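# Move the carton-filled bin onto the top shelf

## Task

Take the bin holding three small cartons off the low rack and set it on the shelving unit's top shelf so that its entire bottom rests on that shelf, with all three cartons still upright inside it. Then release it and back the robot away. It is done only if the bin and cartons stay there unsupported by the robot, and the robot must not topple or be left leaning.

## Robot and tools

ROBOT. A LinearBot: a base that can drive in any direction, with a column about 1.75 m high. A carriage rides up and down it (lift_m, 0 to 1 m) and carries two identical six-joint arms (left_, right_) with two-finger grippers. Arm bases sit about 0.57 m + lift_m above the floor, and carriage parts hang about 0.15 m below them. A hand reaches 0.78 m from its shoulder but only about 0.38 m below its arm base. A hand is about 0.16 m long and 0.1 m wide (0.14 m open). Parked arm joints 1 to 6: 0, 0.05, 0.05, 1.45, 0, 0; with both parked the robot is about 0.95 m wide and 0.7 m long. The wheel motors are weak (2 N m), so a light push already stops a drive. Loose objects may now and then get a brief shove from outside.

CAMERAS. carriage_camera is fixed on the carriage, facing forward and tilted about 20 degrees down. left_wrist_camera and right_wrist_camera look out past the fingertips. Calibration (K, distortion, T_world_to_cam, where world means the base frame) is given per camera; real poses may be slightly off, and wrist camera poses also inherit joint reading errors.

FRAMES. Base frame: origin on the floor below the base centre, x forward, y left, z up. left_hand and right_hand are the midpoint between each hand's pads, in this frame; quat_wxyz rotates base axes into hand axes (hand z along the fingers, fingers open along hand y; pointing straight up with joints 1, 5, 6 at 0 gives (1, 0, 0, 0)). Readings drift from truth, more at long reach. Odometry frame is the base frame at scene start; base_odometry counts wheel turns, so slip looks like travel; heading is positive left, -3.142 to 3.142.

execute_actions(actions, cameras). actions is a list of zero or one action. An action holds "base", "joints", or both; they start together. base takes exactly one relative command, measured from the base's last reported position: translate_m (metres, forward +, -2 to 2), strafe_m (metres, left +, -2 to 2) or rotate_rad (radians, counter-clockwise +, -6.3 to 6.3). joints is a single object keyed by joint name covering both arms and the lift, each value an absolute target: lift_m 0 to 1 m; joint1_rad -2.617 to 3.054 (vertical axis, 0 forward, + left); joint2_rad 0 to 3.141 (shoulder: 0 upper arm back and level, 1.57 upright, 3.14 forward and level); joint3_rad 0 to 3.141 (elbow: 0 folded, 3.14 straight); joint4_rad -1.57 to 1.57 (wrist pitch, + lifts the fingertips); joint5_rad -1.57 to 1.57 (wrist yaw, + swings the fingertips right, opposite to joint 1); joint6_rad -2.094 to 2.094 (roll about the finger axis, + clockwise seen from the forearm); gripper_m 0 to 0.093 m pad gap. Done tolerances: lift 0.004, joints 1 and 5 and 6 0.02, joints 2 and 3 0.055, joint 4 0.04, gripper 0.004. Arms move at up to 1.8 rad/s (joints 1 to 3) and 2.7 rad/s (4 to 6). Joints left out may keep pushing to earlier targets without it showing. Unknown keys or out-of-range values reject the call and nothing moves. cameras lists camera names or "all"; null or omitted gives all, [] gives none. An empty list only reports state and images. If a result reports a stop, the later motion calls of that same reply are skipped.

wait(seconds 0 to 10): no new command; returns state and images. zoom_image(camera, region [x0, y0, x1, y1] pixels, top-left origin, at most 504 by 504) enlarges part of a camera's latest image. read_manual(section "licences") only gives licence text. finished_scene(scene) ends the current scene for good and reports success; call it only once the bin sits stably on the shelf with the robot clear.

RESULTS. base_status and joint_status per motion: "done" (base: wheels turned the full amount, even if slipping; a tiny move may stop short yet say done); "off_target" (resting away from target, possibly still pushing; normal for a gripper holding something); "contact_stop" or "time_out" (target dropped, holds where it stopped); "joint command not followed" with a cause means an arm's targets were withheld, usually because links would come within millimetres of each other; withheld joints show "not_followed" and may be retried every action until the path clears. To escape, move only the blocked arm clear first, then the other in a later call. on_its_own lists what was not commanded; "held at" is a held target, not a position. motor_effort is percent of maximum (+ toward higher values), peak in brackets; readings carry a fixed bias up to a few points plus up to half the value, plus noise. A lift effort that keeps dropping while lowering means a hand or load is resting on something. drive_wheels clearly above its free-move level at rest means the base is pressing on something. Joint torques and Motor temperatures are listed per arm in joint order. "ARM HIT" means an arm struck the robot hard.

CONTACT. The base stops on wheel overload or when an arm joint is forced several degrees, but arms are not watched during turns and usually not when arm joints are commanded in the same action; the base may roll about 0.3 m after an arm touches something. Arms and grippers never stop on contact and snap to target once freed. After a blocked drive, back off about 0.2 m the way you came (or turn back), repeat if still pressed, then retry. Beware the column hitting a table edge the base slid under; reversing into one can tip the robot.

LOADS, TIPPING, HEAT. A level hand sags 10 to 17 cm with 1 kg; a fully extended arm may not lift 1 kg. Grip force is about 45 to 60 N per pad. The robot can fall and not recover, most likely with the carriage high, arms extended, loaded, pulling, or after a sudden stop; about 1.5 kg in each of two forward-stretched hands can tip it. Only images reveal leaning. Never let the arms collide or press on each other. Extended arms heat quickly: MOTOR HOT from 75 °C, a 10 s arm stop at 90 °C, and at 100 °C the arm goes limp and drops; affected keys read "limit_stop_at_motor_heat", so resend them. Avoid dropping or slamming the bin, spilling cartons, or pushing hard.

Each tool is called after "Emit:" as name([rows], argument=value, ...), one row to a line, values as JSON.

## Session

Emit:
execute_actions(actions=[])

Scene clock: 0.00 s.
Joint torques (N m, as the arm reports them, + toward a larger angle): no reading
Motor temperatures (°C, as the motors report them): left_arm=[29 39 29 28 29 27] | right_arm=[26 40 30 31 28 28]
base_odometry: x=+0.000 y=+0.000 heading=+0.000 (m, m, rad; odometry frame)
base_status: not commanded
joint_positions: lift_m=+0.299 left_joint1_rad=+0.017 left_joint2_rad=+0.042 left_joint3_rad=+0.053 left_joint4_rad=+1.464 left_joint5_rad=-0.025 left_joint6_rad=-0.041 left_gripper_m=+0.095 right_joint1_rad=-0.013 right_joint2_rad=+0.042 right_joint3_rad=+0.049 right_joint4_rad=+1.476 right_joint5_rad=+0.058 right_joint6_rad=-0.010 right_gripper_m=+0.095
joint_status: not commanded
motor_effort: lift_m=+32 drive_wheels=+5 (%)
left_hand: x=+0.2869 y=+0.3400 z=+1.3265 quat_wxyz=(+0.999, -0.014, +0.047, -0.011) (m; base frame)
right_hand: x=+0.2852 y=-0.3454 z=+1.3255 quat_wxyz=(+0.999, +0.029, +0.044, -0.013) (m; base frame)
pictures: carriage_camera, left_wrist_camera, right_wrist_camera
camera_calibration (this result's frames):
carriage_camera: T_world_to_cam=[[-0.0347978, -0.999089, 0.0247208, -0.0268149], [-0.31274, -0.0126075, -0.949755, 1.30833], [0.949201, -0.0407805, -0.312016, 0.217563], [0, 0, 0, 1]] pos_world=[0.201724, -0.00142325, 1.31114]
left_wrist_camera: T_world_to_cam=[[-0.0220587, -0.999699, 0.0107799, 0.332103], [0.729455, -0.0234673, -0.683626, 0.703404], [0.683673, -0.00721645, 0.729753, -1.03456], [0, 0, 0, 1]] pos_world=[0.201523, 0.341044, 1.23226]
right_wrist_camera: T_world_to_cam=[[0.0110228, -0.996774, -0.0794969, -0.241326], [0.752473, 0.0606261, -0.655826, 0.677057], [0.65853, -0.0525903, 0.750714, -1.08169], [0, 0, 0, 1]] pos_world=[0.205521, -0.338482, 1.23689]
Images, in order (width x height): carriage_camera 896x504, left_wrist_camera 896x504, right_wrist_camera 896x504.

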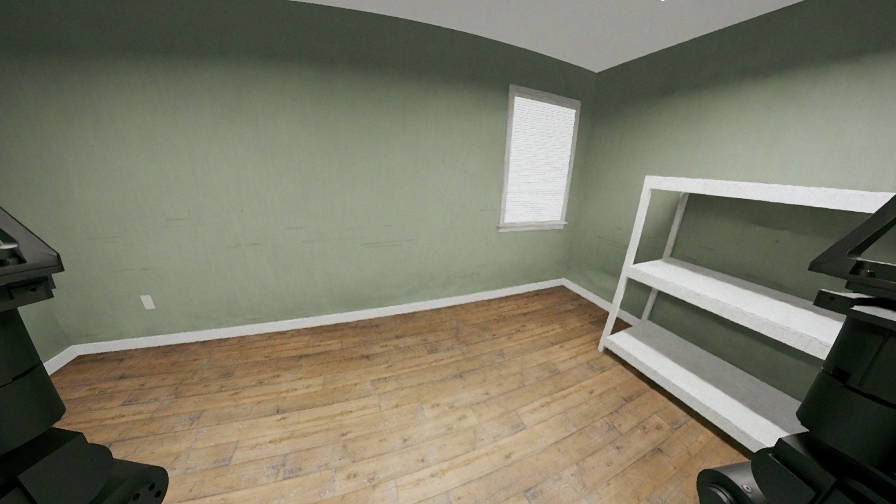

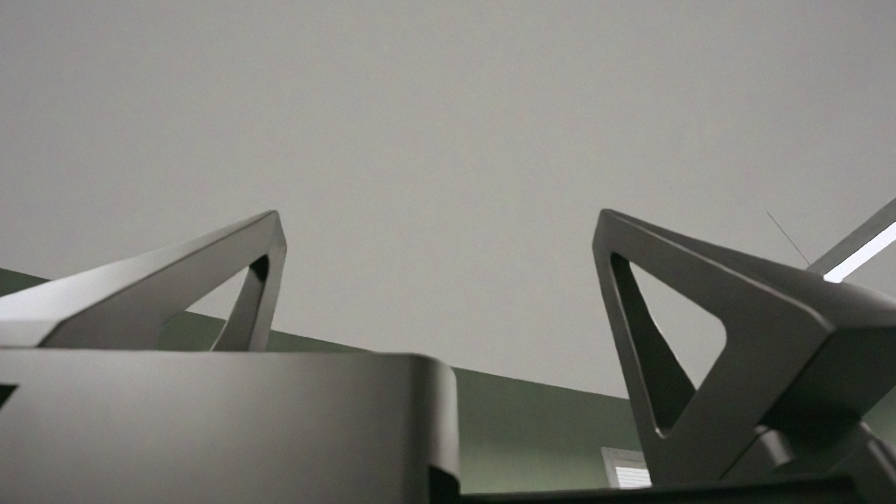

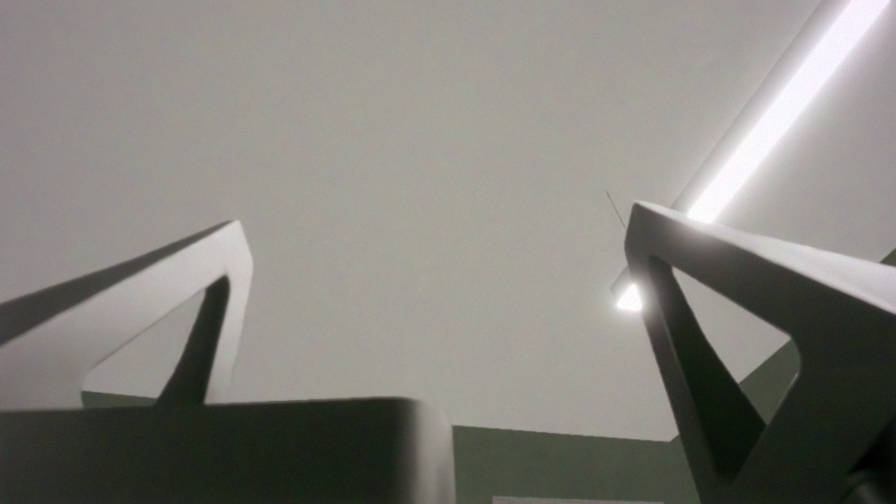

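Emit:
zoom_image(camera="carriage_camera", region=[540, 160, 860, 470])

Emit:
zoom_image(camera="carriage_camera", region=[300, 260, 600, 350])

Emit:
zoom_image(camera="carriage_camera", region=[40, 300, 320, 390])

Region (540, 160, 860, 470) of carriage_camera's 896x504 image, scaled by 1.575, with more detail than that image has; it fills the top 488 rows of this view, and the rest is white.

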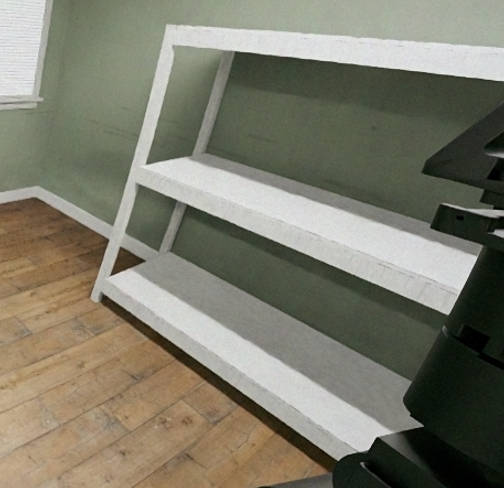

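Region (300, 260, 600, 350) of carriage_camera's 896x504 image, scaled by 1.680, with more detail than that image has; it fills the top 151 rows of this view, and the rest is white.

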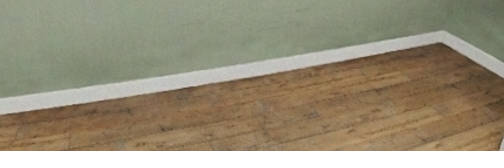

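Region (40, 300, 320, 390) of carriage_camera's 896x504 image, scaled by 1.800, with more detail than that image has; it fills the top 162 rows of this view, and the rest is white.

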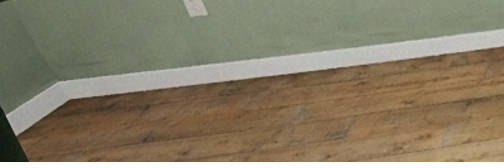

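Emit:
execute_actions([
  {"base": {"rotate_rad": 1.9}},
], cameras=["carriage_camera"])

Scene clock: 23.23 s.
Joint torques (N m, as the arm reports them, + toward a larger angle): left_arm=[-0.33  3.7   6.62 -0.23  0.13  0.12] | right_arm=[ 0.36  4.31  5.9  -0.03 -0.06  0.1 ]
Motor temperatures (°C, as the motors report them): left_arm=[29 38 31 28 29 27] | right_arm=[26 39 32 31 28 28]
base_odometry: x=+0.000 y=+0.000 heading=+1.899 (m, m, rad; odometry frame)
base_status: done
joint_positions: lift_m=+0.299 left_joint1_rad=+0.017 left_joint2_rad=+0.042 left_joint3_rad=+0.053 left_joint4_rad=+1.463 left_joint5_rad=-0.025 left_joint6_rad=-0.041 left_gripper_m=+0.095 right_joint1_rad=-0.013 right_joint2_rad=+0.042 right_joint3_rad=+0.049 right_joint4_rad=+1.474 right_joint5_rad=+0.058 right_joint6_rad=-0.010 right_gripper_m=+0.095
joint_status: not commanded
motor_effort: lift_m=+32(32) drive_wheels=+10(31) (%)
left_hand: x=+0.2871 y=+0.3400 z=+1.3265 quat_wxyz=(+0.999, -0.014, +0.048, -0.011) (m; base frame)
right_hand: x=+0.2858 y=-0.3454 z=+1.3255 quat_wxyz=(+0.998, +0.029, +0.045, -0.013) (m; base frame)
pictures: carriage_camera
camera_calibration (this result's frames):
carriage_camera: T_world_to_cam=[[-0.0347978, -0.999089, 0.0247208, -0.0268149], [-0.31274, -0.0126075, -0.949755, 1.30833], [0.949201, -0.0407805, -0.312016, 0.217563], [0, 0, 0, 1]] pos_world=[0.201724, -0.00142325, 1.31114]
Images, in order (width x height): carriage_camera 896x504.

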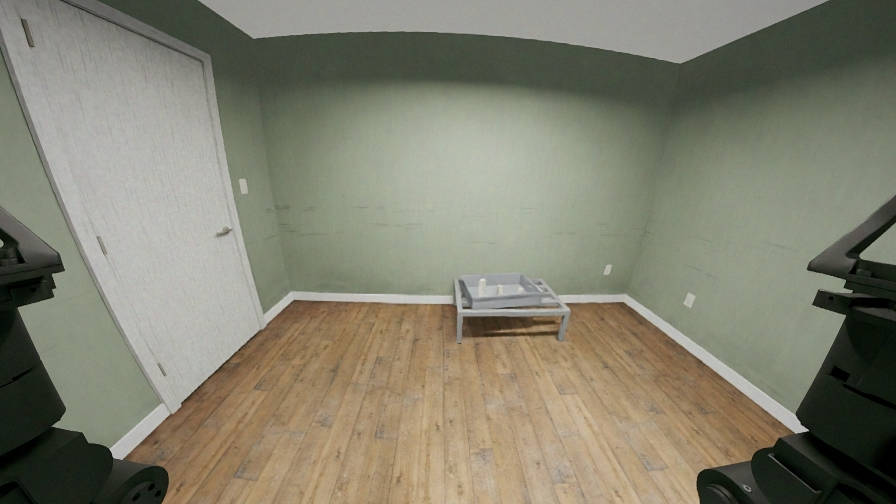

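Emit:
zoom_image(camera="carriage_camera", region=[445, 260, 585, 355])

Region (445, 260, 585, 355) of carriage_camera's 896x504 image, scaled by 3.600, with more detail than that image has; it fills the top 342 rows of this view, and the rest is white.

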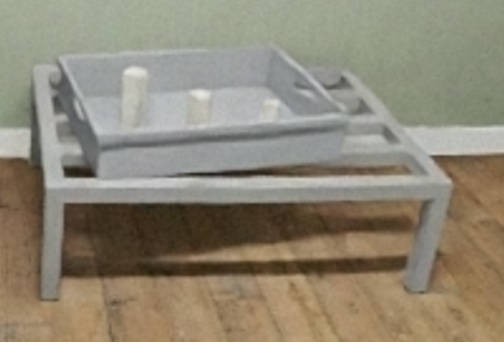

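Emit:
execute_actions([
  {"base": {"rotate_rad": 0.125}},
], cameras=[])

Emit:
execute_actions([
  {"base": {"strafe_m": -0.735}, "joints": {"left_joint1_rad": -0.103, "left_joint2_rad": 2.625, "left_joint3_rad": 1.28, "left_joint4_rad": -0.222, "left_joint5_rad": 0.006, "left_joint6_rad": -0.153, "right_joint1_rad": 0.09, "right_joint2_rad": 2.667, "right_joint3_rad": 1.358, "right_joint4_rad": -0.208, "right_joint5_rad": -0.02, "right_joint6_rad": 0.074, "left_gripper_m": 0.075, "right_gripper_m": 0.075}},
], cameras=["carriage_camera"])

Scene clock: 68.90 s.
Joint torques (N m, as the arm reports them, + toward a larger angle): left_arm=[-0.49  3.65  6.9  -0.22  0.17  0.14] | right_arm=[ 0.34  4.05  5.7   0.03 -0.11  0.08]
Motor temperatures (°C, as the motors report them): left_arm=[29 37 32 28 29 27] | right_arm=[26 38 33 31 28 28]
base_odometry: x=+0.000 y=+0.000 heading=+2.023 (m, m, rad; odometry frame)
base_status: done
joint_positions: lift_m=+0.299 left_joint1_rad=+0.017 left_joint2_rad=+0.042 left_joint3_rad=+0.053 left_joint4_rad=+1.463 left_joint5_rad=-0.025 left_joint6_rad=-0.041 left_gripper_m=+0.095 right_joint1_rad=-0.013 right_joint2_rad=+0.042 right_joint3_rad=+0.049 right_joint4_rad=+1.474 right_joint5_rad=+0.058 right_joint6_rad=-0.010 right_gripper_m=+0.095
joint_status: not commanded
motor_effort: lift_m=+32(32) drive_wheels=+8(29) (%)
left_hand: x=+0.2871 y=+0.3400 z=+1.3265 quat_wxyz=(+0.999, -0.014, +0.048, -0.011) (m; base frame)
right_hand: x=+0.2857 y=-0.3454 z=+1.3255 quat_wxyz=(+0.999, +0.029, +0.045, -0.013) (m; base frame)
pictures: none
No camera images: the call's "cameras" was empty. Leave "cameras" out to get every camera's image.

Scene clock: 72.60 s.
Joint torques (N m, as the arm reports them, + toward a larger angle): left_arm=[-0.58 -9.9   4.3   0.49  0.14 -0.01] | right_arm=[  0.78 -13.36   3.76   0.55  -0.16   0.19]
Motor temperatures (°C, as the motors report them): left_arm=[29 38 32 28 29 27] | right_arm=[26 39 33 31 29 28]
base_odometry: x=+0.661 y=+0.322 heading=+2.024 (m, m, rad; odometry frame)
base_status: done
joint_positions: lift_m=+0.299 left_joint1_rad=-0.100 left_joint2_rad=+2.620 left_joint3_rad=+1.271 left_joint4_rad=-0.222 left_joint5_rad=-0.002 left_joint6_rad=-0.147 left_gripper_m=+0.075 right_joint1_rad=+0.085 right_joint2_rad=+2.665 right_joint3_rad=+1.354 right_joint4_rad=-0.208 right_joint5_rad=-0.012 right_joint6_rad=+0.065 right_gripper_m=+0.075
joint_status: all done
motor_effort: lift_m=+32(32) drive_wheels=-6(30) (%)
left_hand: x=+0.6228 y=+0.2995 z=+0.6679 quat_wxyz=(+0.000, -0.023, +1.000, +0.001) (m; base frame)
right_hand: x=+0.6495 y=-0.3004 z=+0.6620 quat_wxyz=(+0.025, -0.010, +1.000, +0.008) (m; base frame)
pictures: carriage_camera
camera_calibration (this result's frames):
carriage_camera: T_world_to_cam=[[-0.0347978, -0.999089, 0.0247208, -0.0268149], [-0.31274, -0.0126075, -0.949755, 1.30833], [0.949201, -0.0407805, -0.312016, 0.217564], [0, 0, 0, 1]] pos_world=[0.201724, -0.00142325, 1.31114]
Images, in order (width x height): carriage_camera 896x504.

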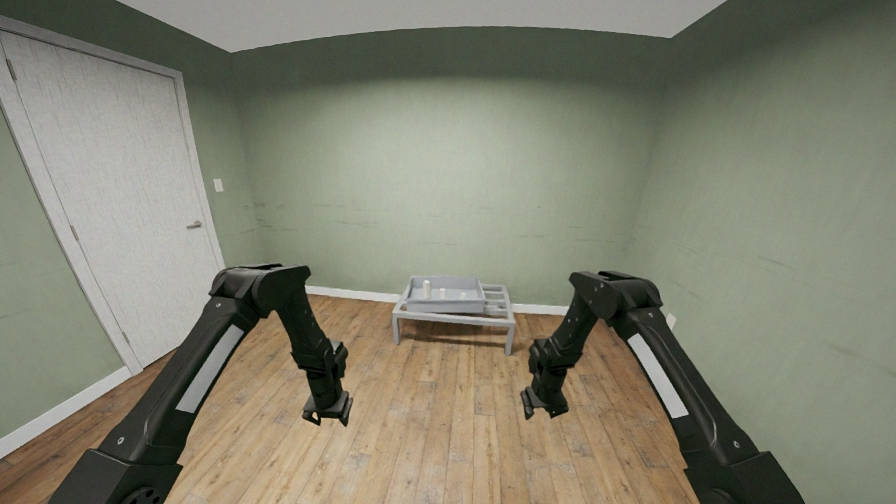

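Emit:
zoom_image(camera="carriage_camera", region=[385, 265, 525, 360])

Region (385, 265, 525, 360) of carriage_camera's 896x504 image, scaled by 3.600, with more detail than that image has; it fills the top 342 rows of this view, and the rest is white.

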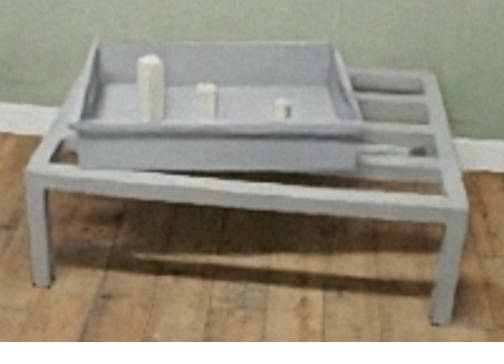

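Emit:
execute_actions([
  {"base": {"translate_m": 1.28}, "joints": {"lift_m": 0.135}},
])

Scene clock: 95.90 s.
Joint torques (N m, as the arm reports them, + toward a larger angle): left_arm=[ -0.57 -10.11   4.25   0.47   0.13   0.06] | right_arm=[  0.66 -13.34   3.74   0.56  -0.14   0.16]
Motor temperatures (°C, as the motors report them): left_arm=[29 45 31 28 29 27] | right_arm=[26 46 32 31 29 28]
base_odometry: x=+0.102 y=+1.473 heading=+2.023 (m, m, rad; odometry frame)
base_status: done
joint_positions: lift_m=+0.135 left_joint1_rad=-0.100 left_joint2_rad=+2.621 left_joint3_rad=+1.271 left_joint4_rad=-0.225 left_joint5_rad=-0.002 left_joint6_rad=-0.147 left_gripper_m=+0.075 right_joint1_rad=+0.086 right_joint2_rad=+2.665 right_joint3_rad=+1.354 right_joint4_rad=-0.209 right_joint5_rad=-0.012 right_joint6_rad=+0.065 right_gripper_m=+0.075
joint_status: all done
motor_effort: lift_m=+32(33) drive_wheels=-4(31) (%)
left_hand: x=+0.6218 y=+0.2995 z=+0.5032 quat_wxyz=(-0.002, -0.023, +1.000, +0.001) (m; base frame)
right_hand: x=+0.6495 y=-0.2999 z=+0.4979 quat_wxyz=(+0.025, -0.010, +1.000, +0.008) (m; base frame)
pictures: carriage_camera, left_wrist_camera, right_wrist_camera
camera_calibration (this result's frames):
carriage_camera: T_world_to_cam=[[-0.0347978, -0.999089, 0.0247208, -0.0227529], [-0.31274, -0.0126075, -0.949755, 1.15227], [0.949201, -0.0407805, -0.312016, 0.166294], [0, 0, 0, 1]] pos_world=[0.201724, -0.00142325, 1.14683]
left_wrist_camera: T_world_to_cam=[[0.0460293, -0.998809, 0.0162059, 0.262556], [-0.788675, -0.0263792, 0.614244, 0.18705], [-0.613085, -0.0410545, -0.78895, 0.917643], [0, 0, 0, 1]] pos_world=[0.69803, 0.30485, 0.604825]
right_wrist_camera: T_world_to_cam=[[-0.0209813, -0.999778, 0.00201836, -0.286479], [-0.834853, 0.0186309, 0.550157, 0.275338], [-0.550072, 0.00985799, -0.835059, 0.89541], [0, 0, 0, 1]] pos_world=[0.716396, -0.300372, 0.596819]
Images, in order (width x height): carriage_camera 896x504, left_wrist_camera 896x504, right_wrist_camera 896x504.

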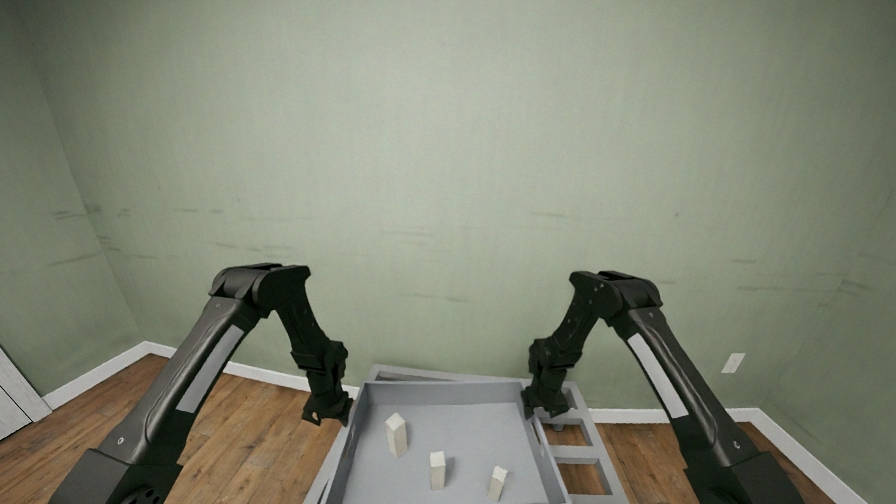

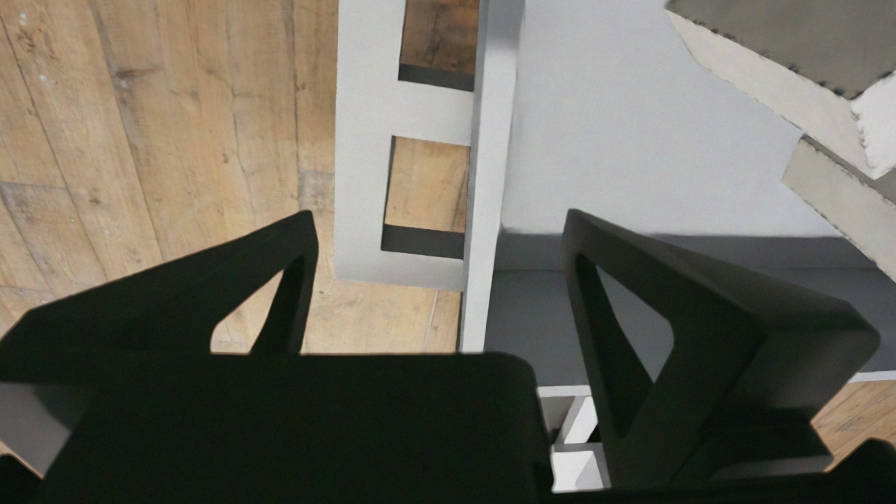

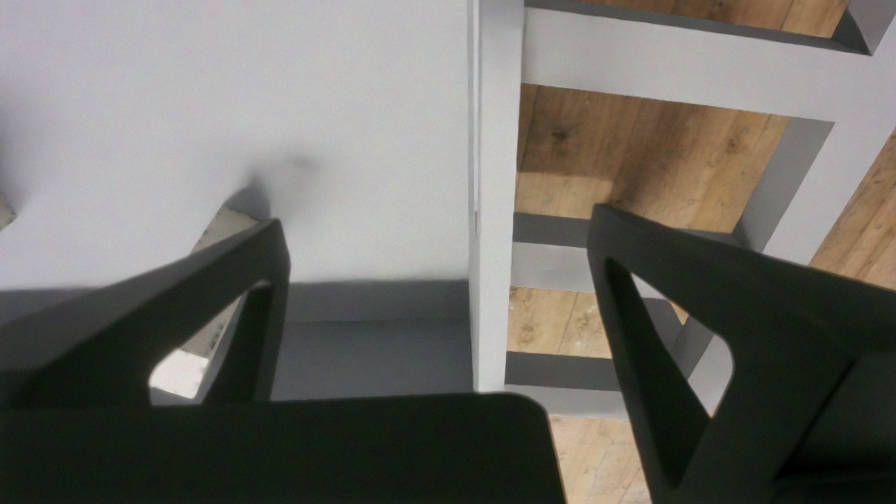

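Emit:
execute_actions([
  {"base": {"strafe_m": -0.0245}, "joints": {"lift_m": 0.031, "left_joint1_rad": -0.112, "right_joint1_rad": 0.099, "left_joint6_rad": -0.132, "right_joint6_rad": 0.088, "left_gripper_m": 0.088, "right_gripper_m": 0.088}},
])

Scene clock: 115.60 s.
Joint torques (N m, as the arm reports them, + toward a larger angle): left_arm=[-0.37 -9.89  4.03  0.53  0.23  0.08] | right_arm=[  0.68 -13.52   3.77   0.54  -0.1    0.17]
Motor temperatures (°C, as the motors report them): left_arm=[29 48 31 28 29 27] | right_arm=[26 49 32 31 29 28]
base_odometry: x=+0.124 y=+1.484 heading=+2.024 (m, m, rad; odometry frame)
base_status: done
joint_positions: lift_m=+0.031 left_joint1_rad=-0.106 left_joint2_rad=+2.622 left_joint3_rad=+1.271 left_joint4_rad=-0.221 left_joint5_rad=-0.002 left_joint6_rad=-0.134 left_gripper_m=+0.088 right_joint1_rad=+0.098 right_joint2_rad=+2.665 right_joint3_rad=+1.354 right_joint4_rad=-0.206 right_joint5_rad=-0.012 right_joint6_rad=+0.079 right_gripper_m=+0.088
joint_status: all done
motor_effort: lift_m=+32(32) drive_wheels=-1(21) (%)
left_hand: x=+0.6219 y=+0.2973 z=+0.3987 quat_wxyz=(-0.001, -0.014, +1.000, +0.001) (m; base frame)
right_hand: x=+0.6497 y=-0.2953 z=+0.3938 quat_wxyz=(+0.026, -0.010, +1.000, +0.008) (m; base frame)
pictures: carriage_camera, left_wrist_camera, right_wrist_camera
camera_calibration (this result's frames):
carriage_camera: T_world_to_cam=[[-0.0347978, -0.999089, 0.0247208, -0.0201811], [-0.31274, -0.0126075, -0.949755, 1.05347], [0.949201, -0.0407805, -0.312016, 0.133835], [0, 0, 0, 1]] pos_world=[0.201724, -0.00142325, 1.04279]
left_wrist_camera: T_world_to_cam=[[0.0273218, -0.999491, 0.0164972, 0.273746], [-0.790179, -0.011486, 0.612768, 0.248386], [-0.612266, -0.0297777, -0.790091, 0.831718], [0, 0, 0, 1]] pos_world=[0.698024, 0.301226, 0.500414]
right_wrist_camera: T_world_to_cam=[[-0.0224913, -0.999746, 0.00104001, -0.280262], [-0.836161, 0.0193813, 0.548141, 0.334548], [-0.548023, 0.0114588, -0.836385, 0.808164], [0, 0, 0, 1]] pos_world=[0.716324, -0.295936, 0.492848]
Images, in order (width x height): carriage_camera 896x504, left_wrist_camera 896x504, right_wrist_camera 896x504.

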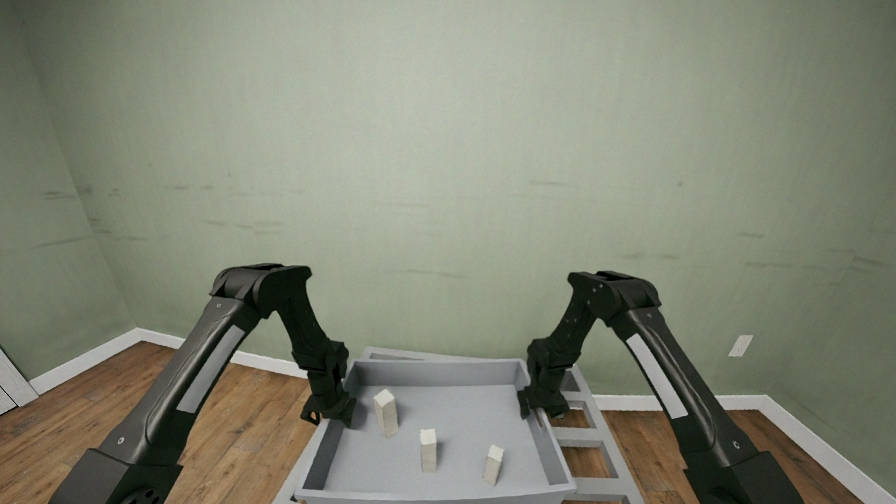

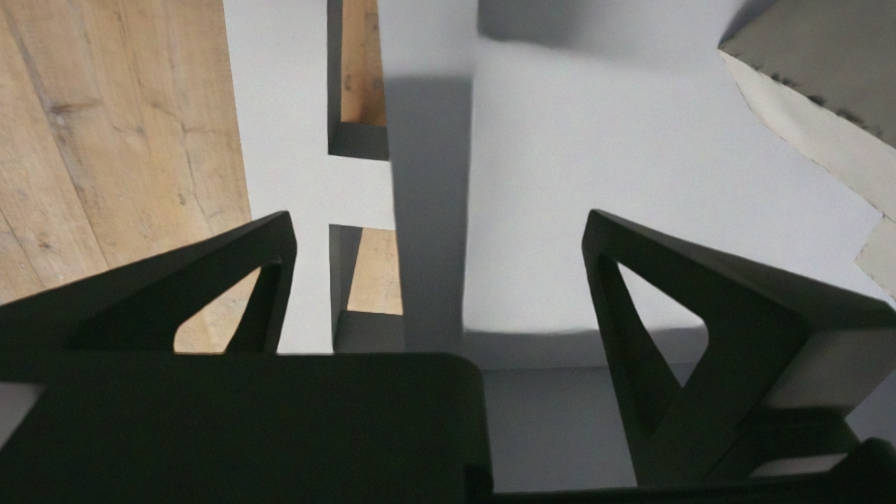

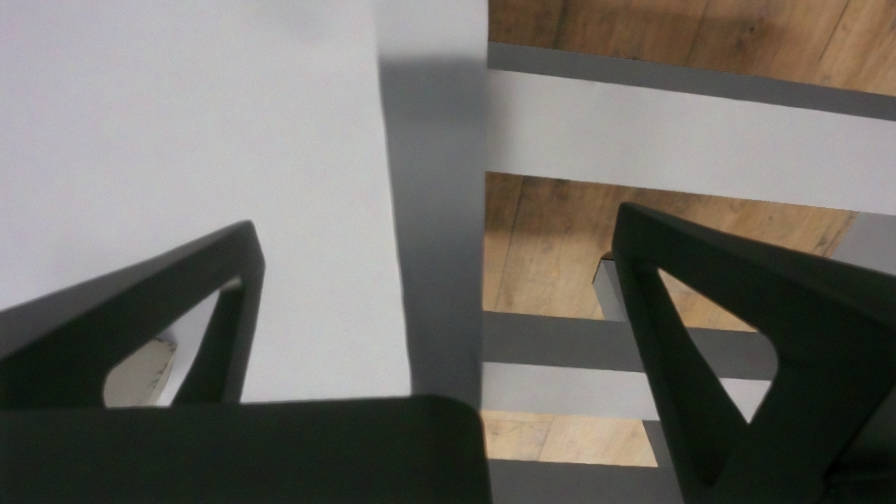

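Emit:
execute_actions([
  {"joints": {"lift_m": 0.024, "left_joint1_rad": -0.097, "right_joint1_rad": 0.092, "right_joint2_rad": 2.68, "left_gripper_m": 0.03, "right_gripper_m": 0.03}},
], cameras=[])

Emit:
execute_actions([
  {"joints": {"left_gripper_m": 0.0, "right_gripper_m": 0.0}},
])

Scene clock: 122.77 s.
Joint torques (N m, as the arm reports them, + toward a larger angle): left_arm=[ -0.05 -10.     4.18   0.44   0.13   0.17] | right_arm=[ -0.25 -13.14   3.7    0.53  -0.18   0.17]
Motor temperatures (°C, as the motors report them): left_arm=[29 49 31 28 29 27] | right_arm=[26 50 32 31 29 28]
base_odometry: x=+0.124 y=+1.484 heading=+2.024 (m, m, rad; odometry frame)
base_status: not commanded
joint_positions: lift_m=+0.024 left_joint1_rad=-0.106 left_joint2_rad=+2.626 left_joint3_rad=+1.271 left_joint4_rad=-0.221 left_joint5_rad=-0.002 left_joint6_rad=-0.134 left_gripper_m=+0.030 right_joint1_rad=+0.098 right_joint2_rad=+2.675 right_joint3_rad=+1.354 right_joint4_rad=-0.205 right_joint5_rad=-0.012 right_joint6_rad=+0.079 right_gripper_m=+0.030
joint_status: all done
motor_effort: lift_m=+31(32) drive_wheels=+3(4) (%)
left_hand: x=+0.6208 y=+0.2975 z=+0.3905 quat_wxyz=(-0.002, -0.014, +1.000, +0.001) (m; base frame)
right_hand: x=+0.6466 y=-0.2956 z=+0.3833 quat_wxyz=(+0.022, -0.009, +1.000, +0.008) (m; base frame)
pictures: none
No camera images: the call's "cameras" was empty. Leave "cameras" out to get every camera's image.

Scene clock: 123.30 s.
Joint torques (N m, as the arm reports them, + toward a larger angle): left_arm=[-0.27 -9.96  4.18  0.44 -0.03  0.1 ] | right_arm=[  0.52 -13.1    3.7    0.48   0.01   0.22]
Motor temperatures (°C, as the motors report them): left_arm=[29 49 31 28 29 27] | right_arm=[26 50 32 31 29 28]
base_odometry: x=+0.124 y=+1.484 heading=+2.024 (m, m, rad; odometry frame)
base_status: not commanded
joint_positions: lift_m=+0.024 left_joint1_rad=-0.095 left_joint2_rad=+2.626 left_joint3_rad=+1.271 left_joint4_rad=-0.221 left_joint5_rad=+0.017 left_joint6_rad=-0.129 left_gripper_m=+0.010 right_joint1_rad=+0.091 right_joint2_rad=+2.675 right_joint3_rad=+1.354 right_joint4_rad=-0.205 right_joint5_rad=-0.026 right_joint6_rad=+0.074 right_gripper_m=+0.008
joint_status: left_gripper_m off_target (ended at +0.010, target +0.000); right_gripper_m off_target (ended at +0.008, target +0.000)
motor_effort: lift_m=+31(31) drive_wheels=+3(4) (%)
left_hand: x=+0.6209 y=+0.2983 z=+0.3906 quat_wxyz=(-0.003, -0.017, +1.000, -0.008) (m; base frame)
right_hand: x=+0.6467 y=-0.2958 z=+0.3834 quat_wxyz=(+0.022, -0.009, +1.000, +0.015) (m; base frame)
pictures: carriage_camera, left_wrist_camera, right_wrist_camera
camera_calibration (this result's frames):
carriage_camera: T_world_to_cam=[[-0.0347978, -0.999089, 0.0247208, -0.020009], [-0.31274, -0.0126075, -0.949755, 1.04686], [0.949201, -0.0407805, -0.312016, 0.131662], [0, 0, 0, 1]] pos_world=[0.201724, -0.00142325, 1.03583]
left_wrist_camera: T_world_to_cam=[[0.0332137, -0.998861, 0.0342699, 0.264195], [-0.787162, -0.00501515, 0.616726, 0.247258], [-0.615851, -0.0474597, -0.786432, 0.830829], [0, 0, 0, 1]] pos_world=[0.697524, 0.304565, 0.491847]
right_wrist_camera: T_world_to_cam=[[-0.0241385, -0.999639, -0.0117621, -0.274828], [-0.830849, 0.0135166, 0.556333, 0.32946], [-0.555974, 0.0232016, -0.830876, 0.80434], [0, 0, 0, 1]] pos_world=[0.71429, -0.297844, 0.481785]
Images, in order (width x height): carriage_camera 896x504, left_wrist_camera 896x504, right_wrist_camera 896x504.

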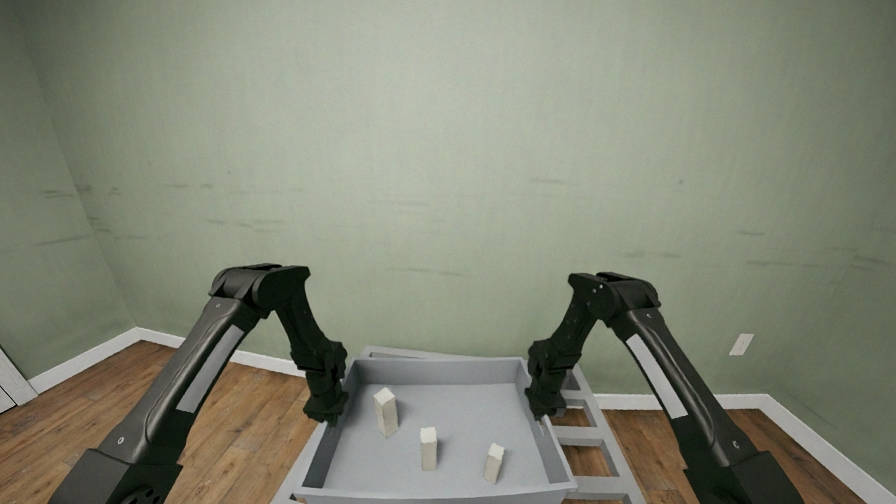

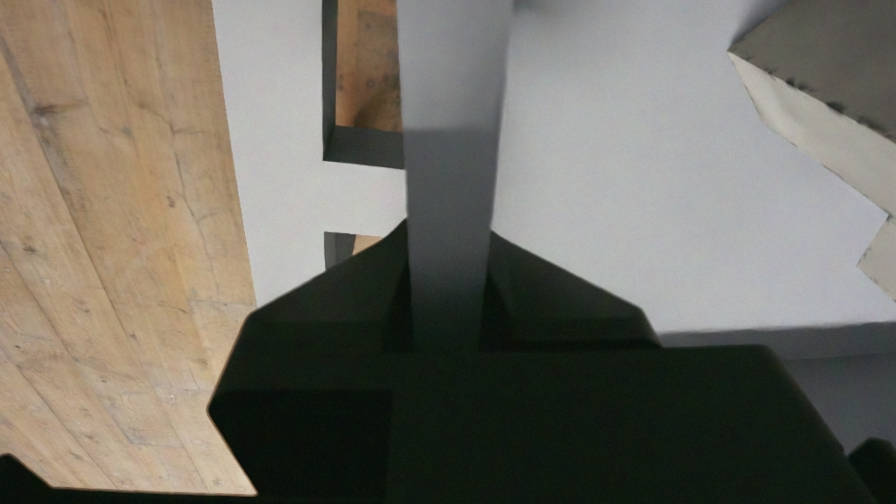

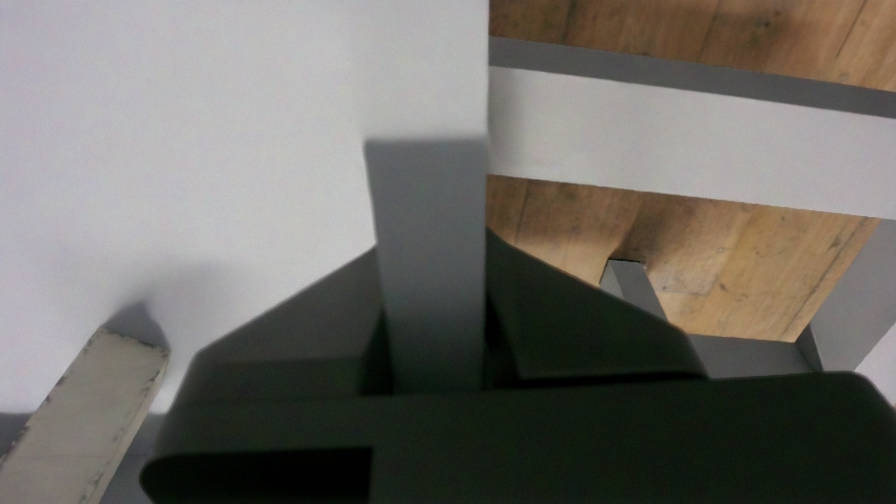

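Emit:
execute_actions([
  {"joints": {"lift_m": 0.065, "left_joint1_rad": -0.096, "right_joint1_rad": 0.091, "left_joint2_rad": 2.604, "right_joint2_rad": 2.653, "left_joint3_rad": 1.28, "right_joint3_rad": 1.363, "left_joint5_rad": 0.015, "right_joint5_rad": -0.025, "left_joint6_rad": -0.129, "right_joint6_rad": 0.074}},
], cameras=["carriage_camera"])

Scene clock: 164.57 s.
Joint torques (N m, as the arm reports them, + toward a larger angle): left_arm=[ -0.39 -11.62   4.06   0.3    0.04   0.07] | right_arm=[  0.29 -15.03   3.91   0.54  -0.1    0.1 ]
Motor temperatures (°C, as the motors report them): left_arm=[29 54 30 28 29 27] | right_arm=[26 53 32 31 29 28]
base_odometry: x=+0.124 y=+1.484 heading=+2.024 (m, m, rad; odometry frame)
base_status: not commanded
joint_positions: lift_m=+0.065 left_joint1_rad=-0.095 left_joint2_rad=+2.630 left_joint3_rad=+1.271 left_joint4_rad=-0.215 left_joint5_rad=+0.022 left_joint6_rad=-0.127 left_gripper_m=+0.010 right_joint1_rad=+0.090 right_joint2_rad=+2.672 right_joint3_rad=+1.354 right_joint4_rad=-0.209 right_joint5_rad=-0.023 right_joint6_rad=+0.072 right_gripper_m=+0.008
joint_status: all done
motor_effort: lift_m=+35(44) drive_wheels=+4(5) (%)
left_hand: x=+0.6210 y=+0.2974 z=+0.4300 quat_wxyz=(-0.002, -0.016, +1.000, -0.011) (m; base frame)
right_hand: x=+0.6468 y=-0.2965 z=+0.4252 quat_wxyz=(+0.021, -0.010, +1.000, +0.013) (m; base frame)
pictures: carriage_camera
camera_calibration (this result's frames):
carriage_camera: T_world_to_cam=[[-0.0347978, -0.999089, 0.0247208, -0.0210166], [-0.31274, -0.0126075, -0.949755, 1.08557], [0.949201, -0.0407805, -0.312016, 0.144379], [0, 0, 0, 1]] pos_world=[0.201724, -0.00142325, 1.07659]
Images, in order (width x height): carriage_camera 896x504.

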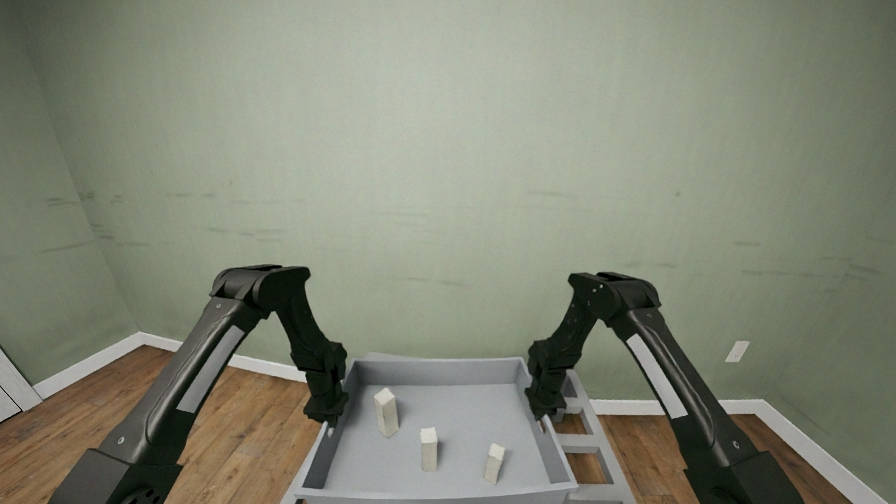

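Emit:
execute_actions([
  {"base": {"translate_m": -0.3}, "joints": {"lift_m": 0.15, "left_joint2_rad": 2.442, "right_joint2_rad": 2.5, "left_joint4_rad": -0.39, "right_joint4_rad": -0.367, "left_joint3_rad": 1.284, "right_joint3_rad": 1.367}},
], cameras=["carriage_camera"])

Scene clock: 170.53 s.
Joint torques (N m, as the arm reports them, + toward a larger angle): left_arm=[ -0.94 -11.15   5.21   0.45   0.05   0.09] | right_arm=[  0.96 -14.93   4.78   0.49  -0.06   0.16]
Motor temperatures (°C, as the motors report them): left_arm=[29 55 30 28 29 27] | right_arm=[26 54 32 31 29 28]
base_odometry: x=+0.255 y=+1.214 heading=+2.023 (m, m, rad; odometry frame)
base_status: done
joint_positions: lift_m=+0.150 left_joint1_rad=-0.091 left_joint2_rad=+2.456 left_joint3_rad=+1.271 left_joint4_rad=-0.387 left_joint5_rad=+0.021 left_joint6_rad=-0.126 left_gripper_m=+0.010 right_joint1_rad=+0.085 right_joint2_rad=+2.516 right_joint3_rad=+1.358 right_joint4_rad=-0.366 right_joint5_rad=-0.027 right_joint6_rad=+0.066 right_gripper_m=+0.008
joint_status: all done
motor_effort: lift_m=+33(44) drive_wheels=-3(25) (%)
left_hand: x=+0.6332 y=+0.2978 z=+0.5756 quat_wxyz=(-0.001, -0.018, +1.000, -0.010) (m; base frame)
right_hand: x=+0.6599 y=-0.2968 z=+0.5672 quat_wxyz=(+0.022, -0.010, +1.000, +0.015) (m; base frame)
pictures: carriage_camera
camera_calibration (this result's frames):
carriage_camera: T_world_to_cam=[[-0.0347978, -0.999089, 0.0247208, -0.0231211], [-0.31274, -0.0126075, -0.949755, 1.16642], [0.949201, -0.0407805, -0.312016, 0.170941], [0, 0, 0, 1]] pos_world=[0.201724, -0.00142325, 1.16172]
Images, in order (width x height): carriage_camera 896x504.

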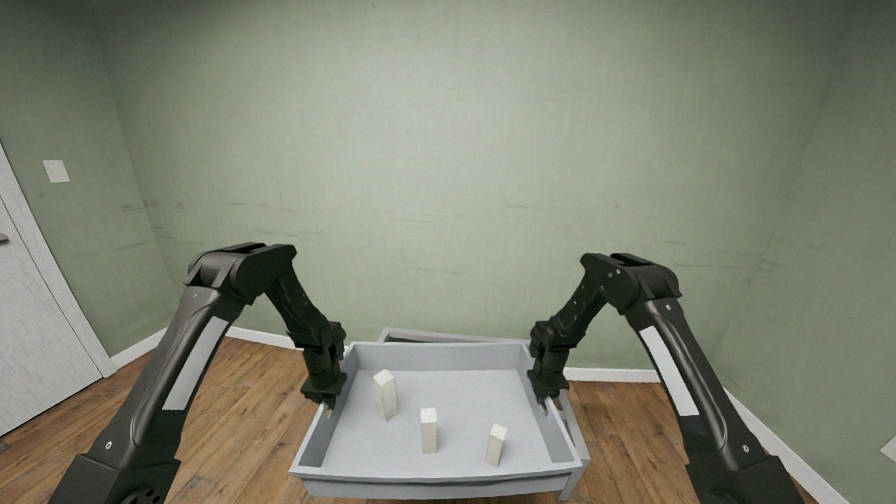

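Emit:
execute_actions([
  {"base": {"rotate_rad": 2.99}, "joints": {"lift_m": 0.35, "left_joint2_rad": 2.27, "right_joint2_rad": 2.34, "left_joint4_rad": -0.562, "right_joint4_rad": -0.531, "left_joint3_rad": 1.286, "right_joint3_rad": 1.369}},
], cameras=["carriage_camera"])

Scene clock: 178.73 s.
Joint torques (N m, as the arm reports them, + toward a larger angle): left_arm=[ -1.37 -11.09   6.23   0.26   0.1    0.02] | right_arm=[  0.45 -14.36   5.7    0.54  -0.17   0.14]
Motor temperatures (°C, as the motors report them): left_arm=[29 56 31 28 29 27] | right_arm=[26 55 32 31 29 28]
base_odometry: x=+0.255 y=+1.215 heading=-1.270 (m, m, rad; odometry frame)
base_status: done
joint_positions: lift_m=+0.350 left_joint1_rad=-0.086 left_joint2_rad=+2.290 left_joint3_rad=+1.271 left_joint4_rad=-0.547 left_joint5_rad=+0.023 left_joint6_rad=-0.122 left_gripper_m=+0.010 right_joint1_rad=+0.089 right_joint2_rad=+2.353 right_joint3_rad=+1.358 right_joint4_rad=-0.524 right_joint5_rad=-0.024 right_joint6_rad=+0.068 right_gripper_m=+0.008
joint_status: all done
motor_effort: lift_m=+35(44) drive_wheels=+9(38) (%)
left_hand: x=+0.6359 y=+0.2991 z=+0.8339 quat_wxyz=(+0.001, -0.018, +1.000, -0.012) (m; base frame)
right_hand: x=+0.6637 y=-0.2955 z=+0.8274 quat_wxyz=(+0.025, -0.011, +1.000, +0.014) (m; base frame)
pictures: carriage_camera
camera_calibration (this result's frames):
carriage_camera: T_world_to_cam=[[-0.0347978, -0.999089, 0.0247208, -0.0280617], [-0.31274, -0.0126075, -0.949755, 1.35623], [0.949201, -0.0407805, -0.312016, 0.2333], [0, 0, 0, 1]] pos_world=[0.201724, -0.00142325, 1.36158]
Images, in order (width x height): carriage_camera 896x504.

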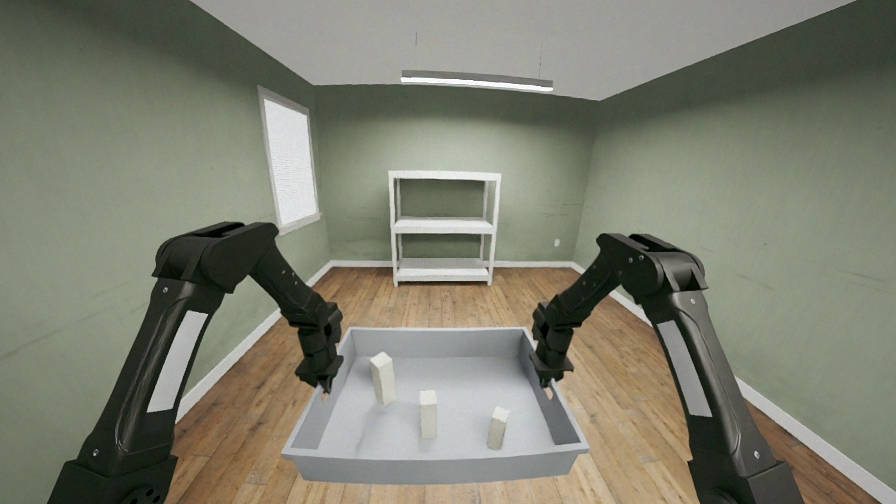

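Emit:
execute_actions(actions=[])

Scene clock: 196.97 s.
Joint torques (N m, as the arm reports them, + toward a larger angle): left_arm=[ -0.85 -11.3    6.68   0.27   0.02   0.02] | right_arm=[  0.53 -14.43   5.73   0.48  -0.09   0.16]
Motor temperatures (°C, as the motors report them): left_arm=[29 58 31 28 29 27] | right_arm=[26 57 33 31 29 28]
base_odometry: x=+0.255 y=+1.215 heading=-1.270 (m, m, rad; odometry frame)
base_status: done
joint_positions: lift_m=+0.350 left_joint1_rad=-0.086 left_joint2_rad=+2.290 left_joint3_rad=+1.271 left_joint4_rad=-0.548 left_joint5_rad=+0.023 left_joint6_rad=-0.122 left_gripper_m=+0.010 right_joint1_rad=+0.089 right_joint2_rad=+2.353 right_joint3_rad=+1.358 right_joint4_rad=-0.525 right_joint5_rad=-0.024 right_joint6_rad=+0.068 right_gripper_m=+0.008
joint_status: all done
motor_effort: lift_m=+35(44) drive_wheels=+10(38) (%)
left_hand: x=+0.6358 y=+0.2991 z=+0.8339 quat_wxyz=(+0.001, -0.018, +1.000, -0.012) (m; base frame)
right_hand: x=+0.6635 y=-0.2955 z=+0.8274 quat_wxyz=(+0.025, -0.011, +1.000, +0.014) (m; base frame)
pictures: carriage_camera, left_wrist_camera, right_wrist_camera
camera_calibration (this result's frames):
carriage_camera: T_world_to_cam=[[-0.0347978, -0.999089, 0.0247208, -0.0280617], [-0.31274, -0.0126075, -0.949755, 1.35623], [0.949201, -0.0407805, -0.312016, 0.2333], [0, 0, 0, 1]] pos_world=[0.201724, -0.00142325, 1.36158]
left_wrist_camera: T_world_to_cam=[[0.0348202, -0.998521, 0.0417586, 0.241907], [-0.792009, -0.00208715, 0.610505, -0.00700872], [-0.609515, -0.0543312, -0.790911, 1.19041], [0, 0, 0, 1]] pos_world=[0.7116, 0.306211, 0.935686]
right_wrist_camera: T_world_to_cam=[[-0.0203934, -0.999747, -0.00953483, -0.273265], [-0.834486, 0.0117682, 0.550904, 0.10277], [-0.550652, 0.0191915, -0.834514, 1.18089], [0, 0, 0, 1]] pos_world=[0.730446, -0.297068, 0.926248]
Images, in order (width x height): carriage_camera 896x504, left_wrist_camera 896x504, right_wrist_camera 896x504.

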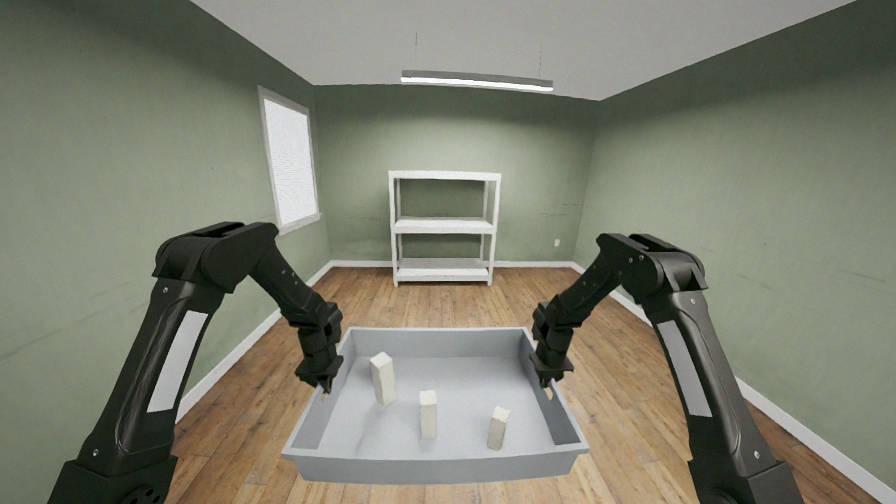

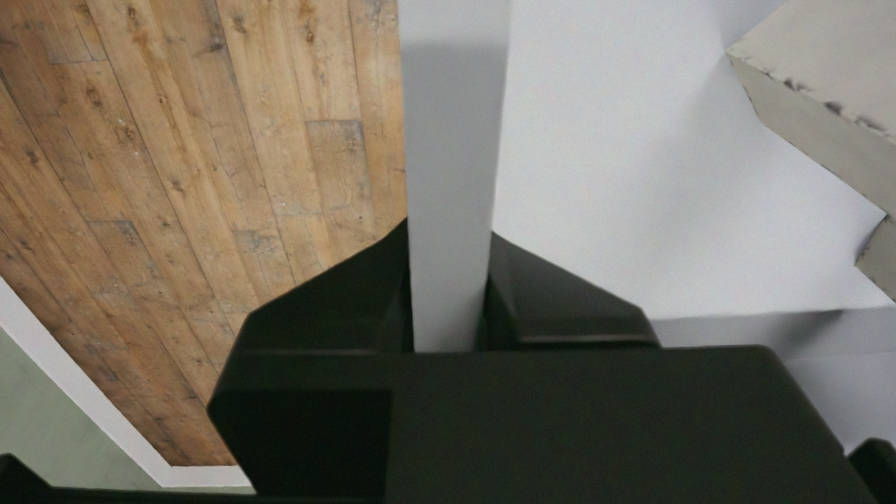

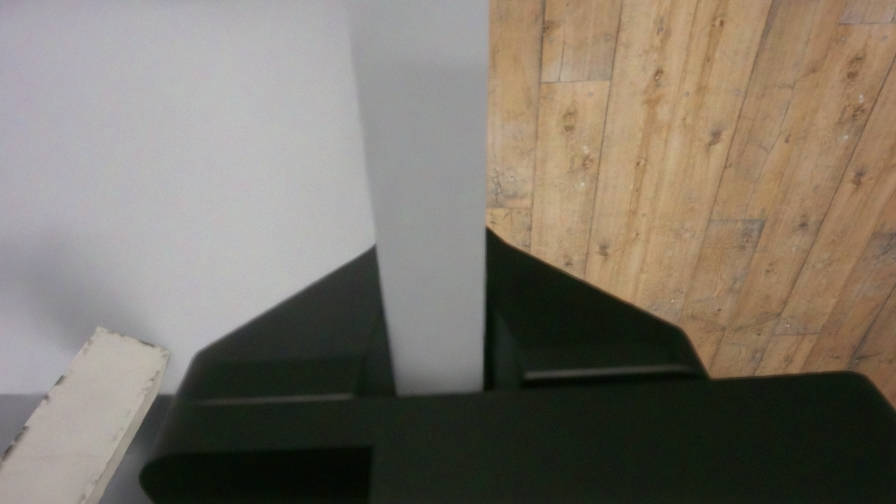

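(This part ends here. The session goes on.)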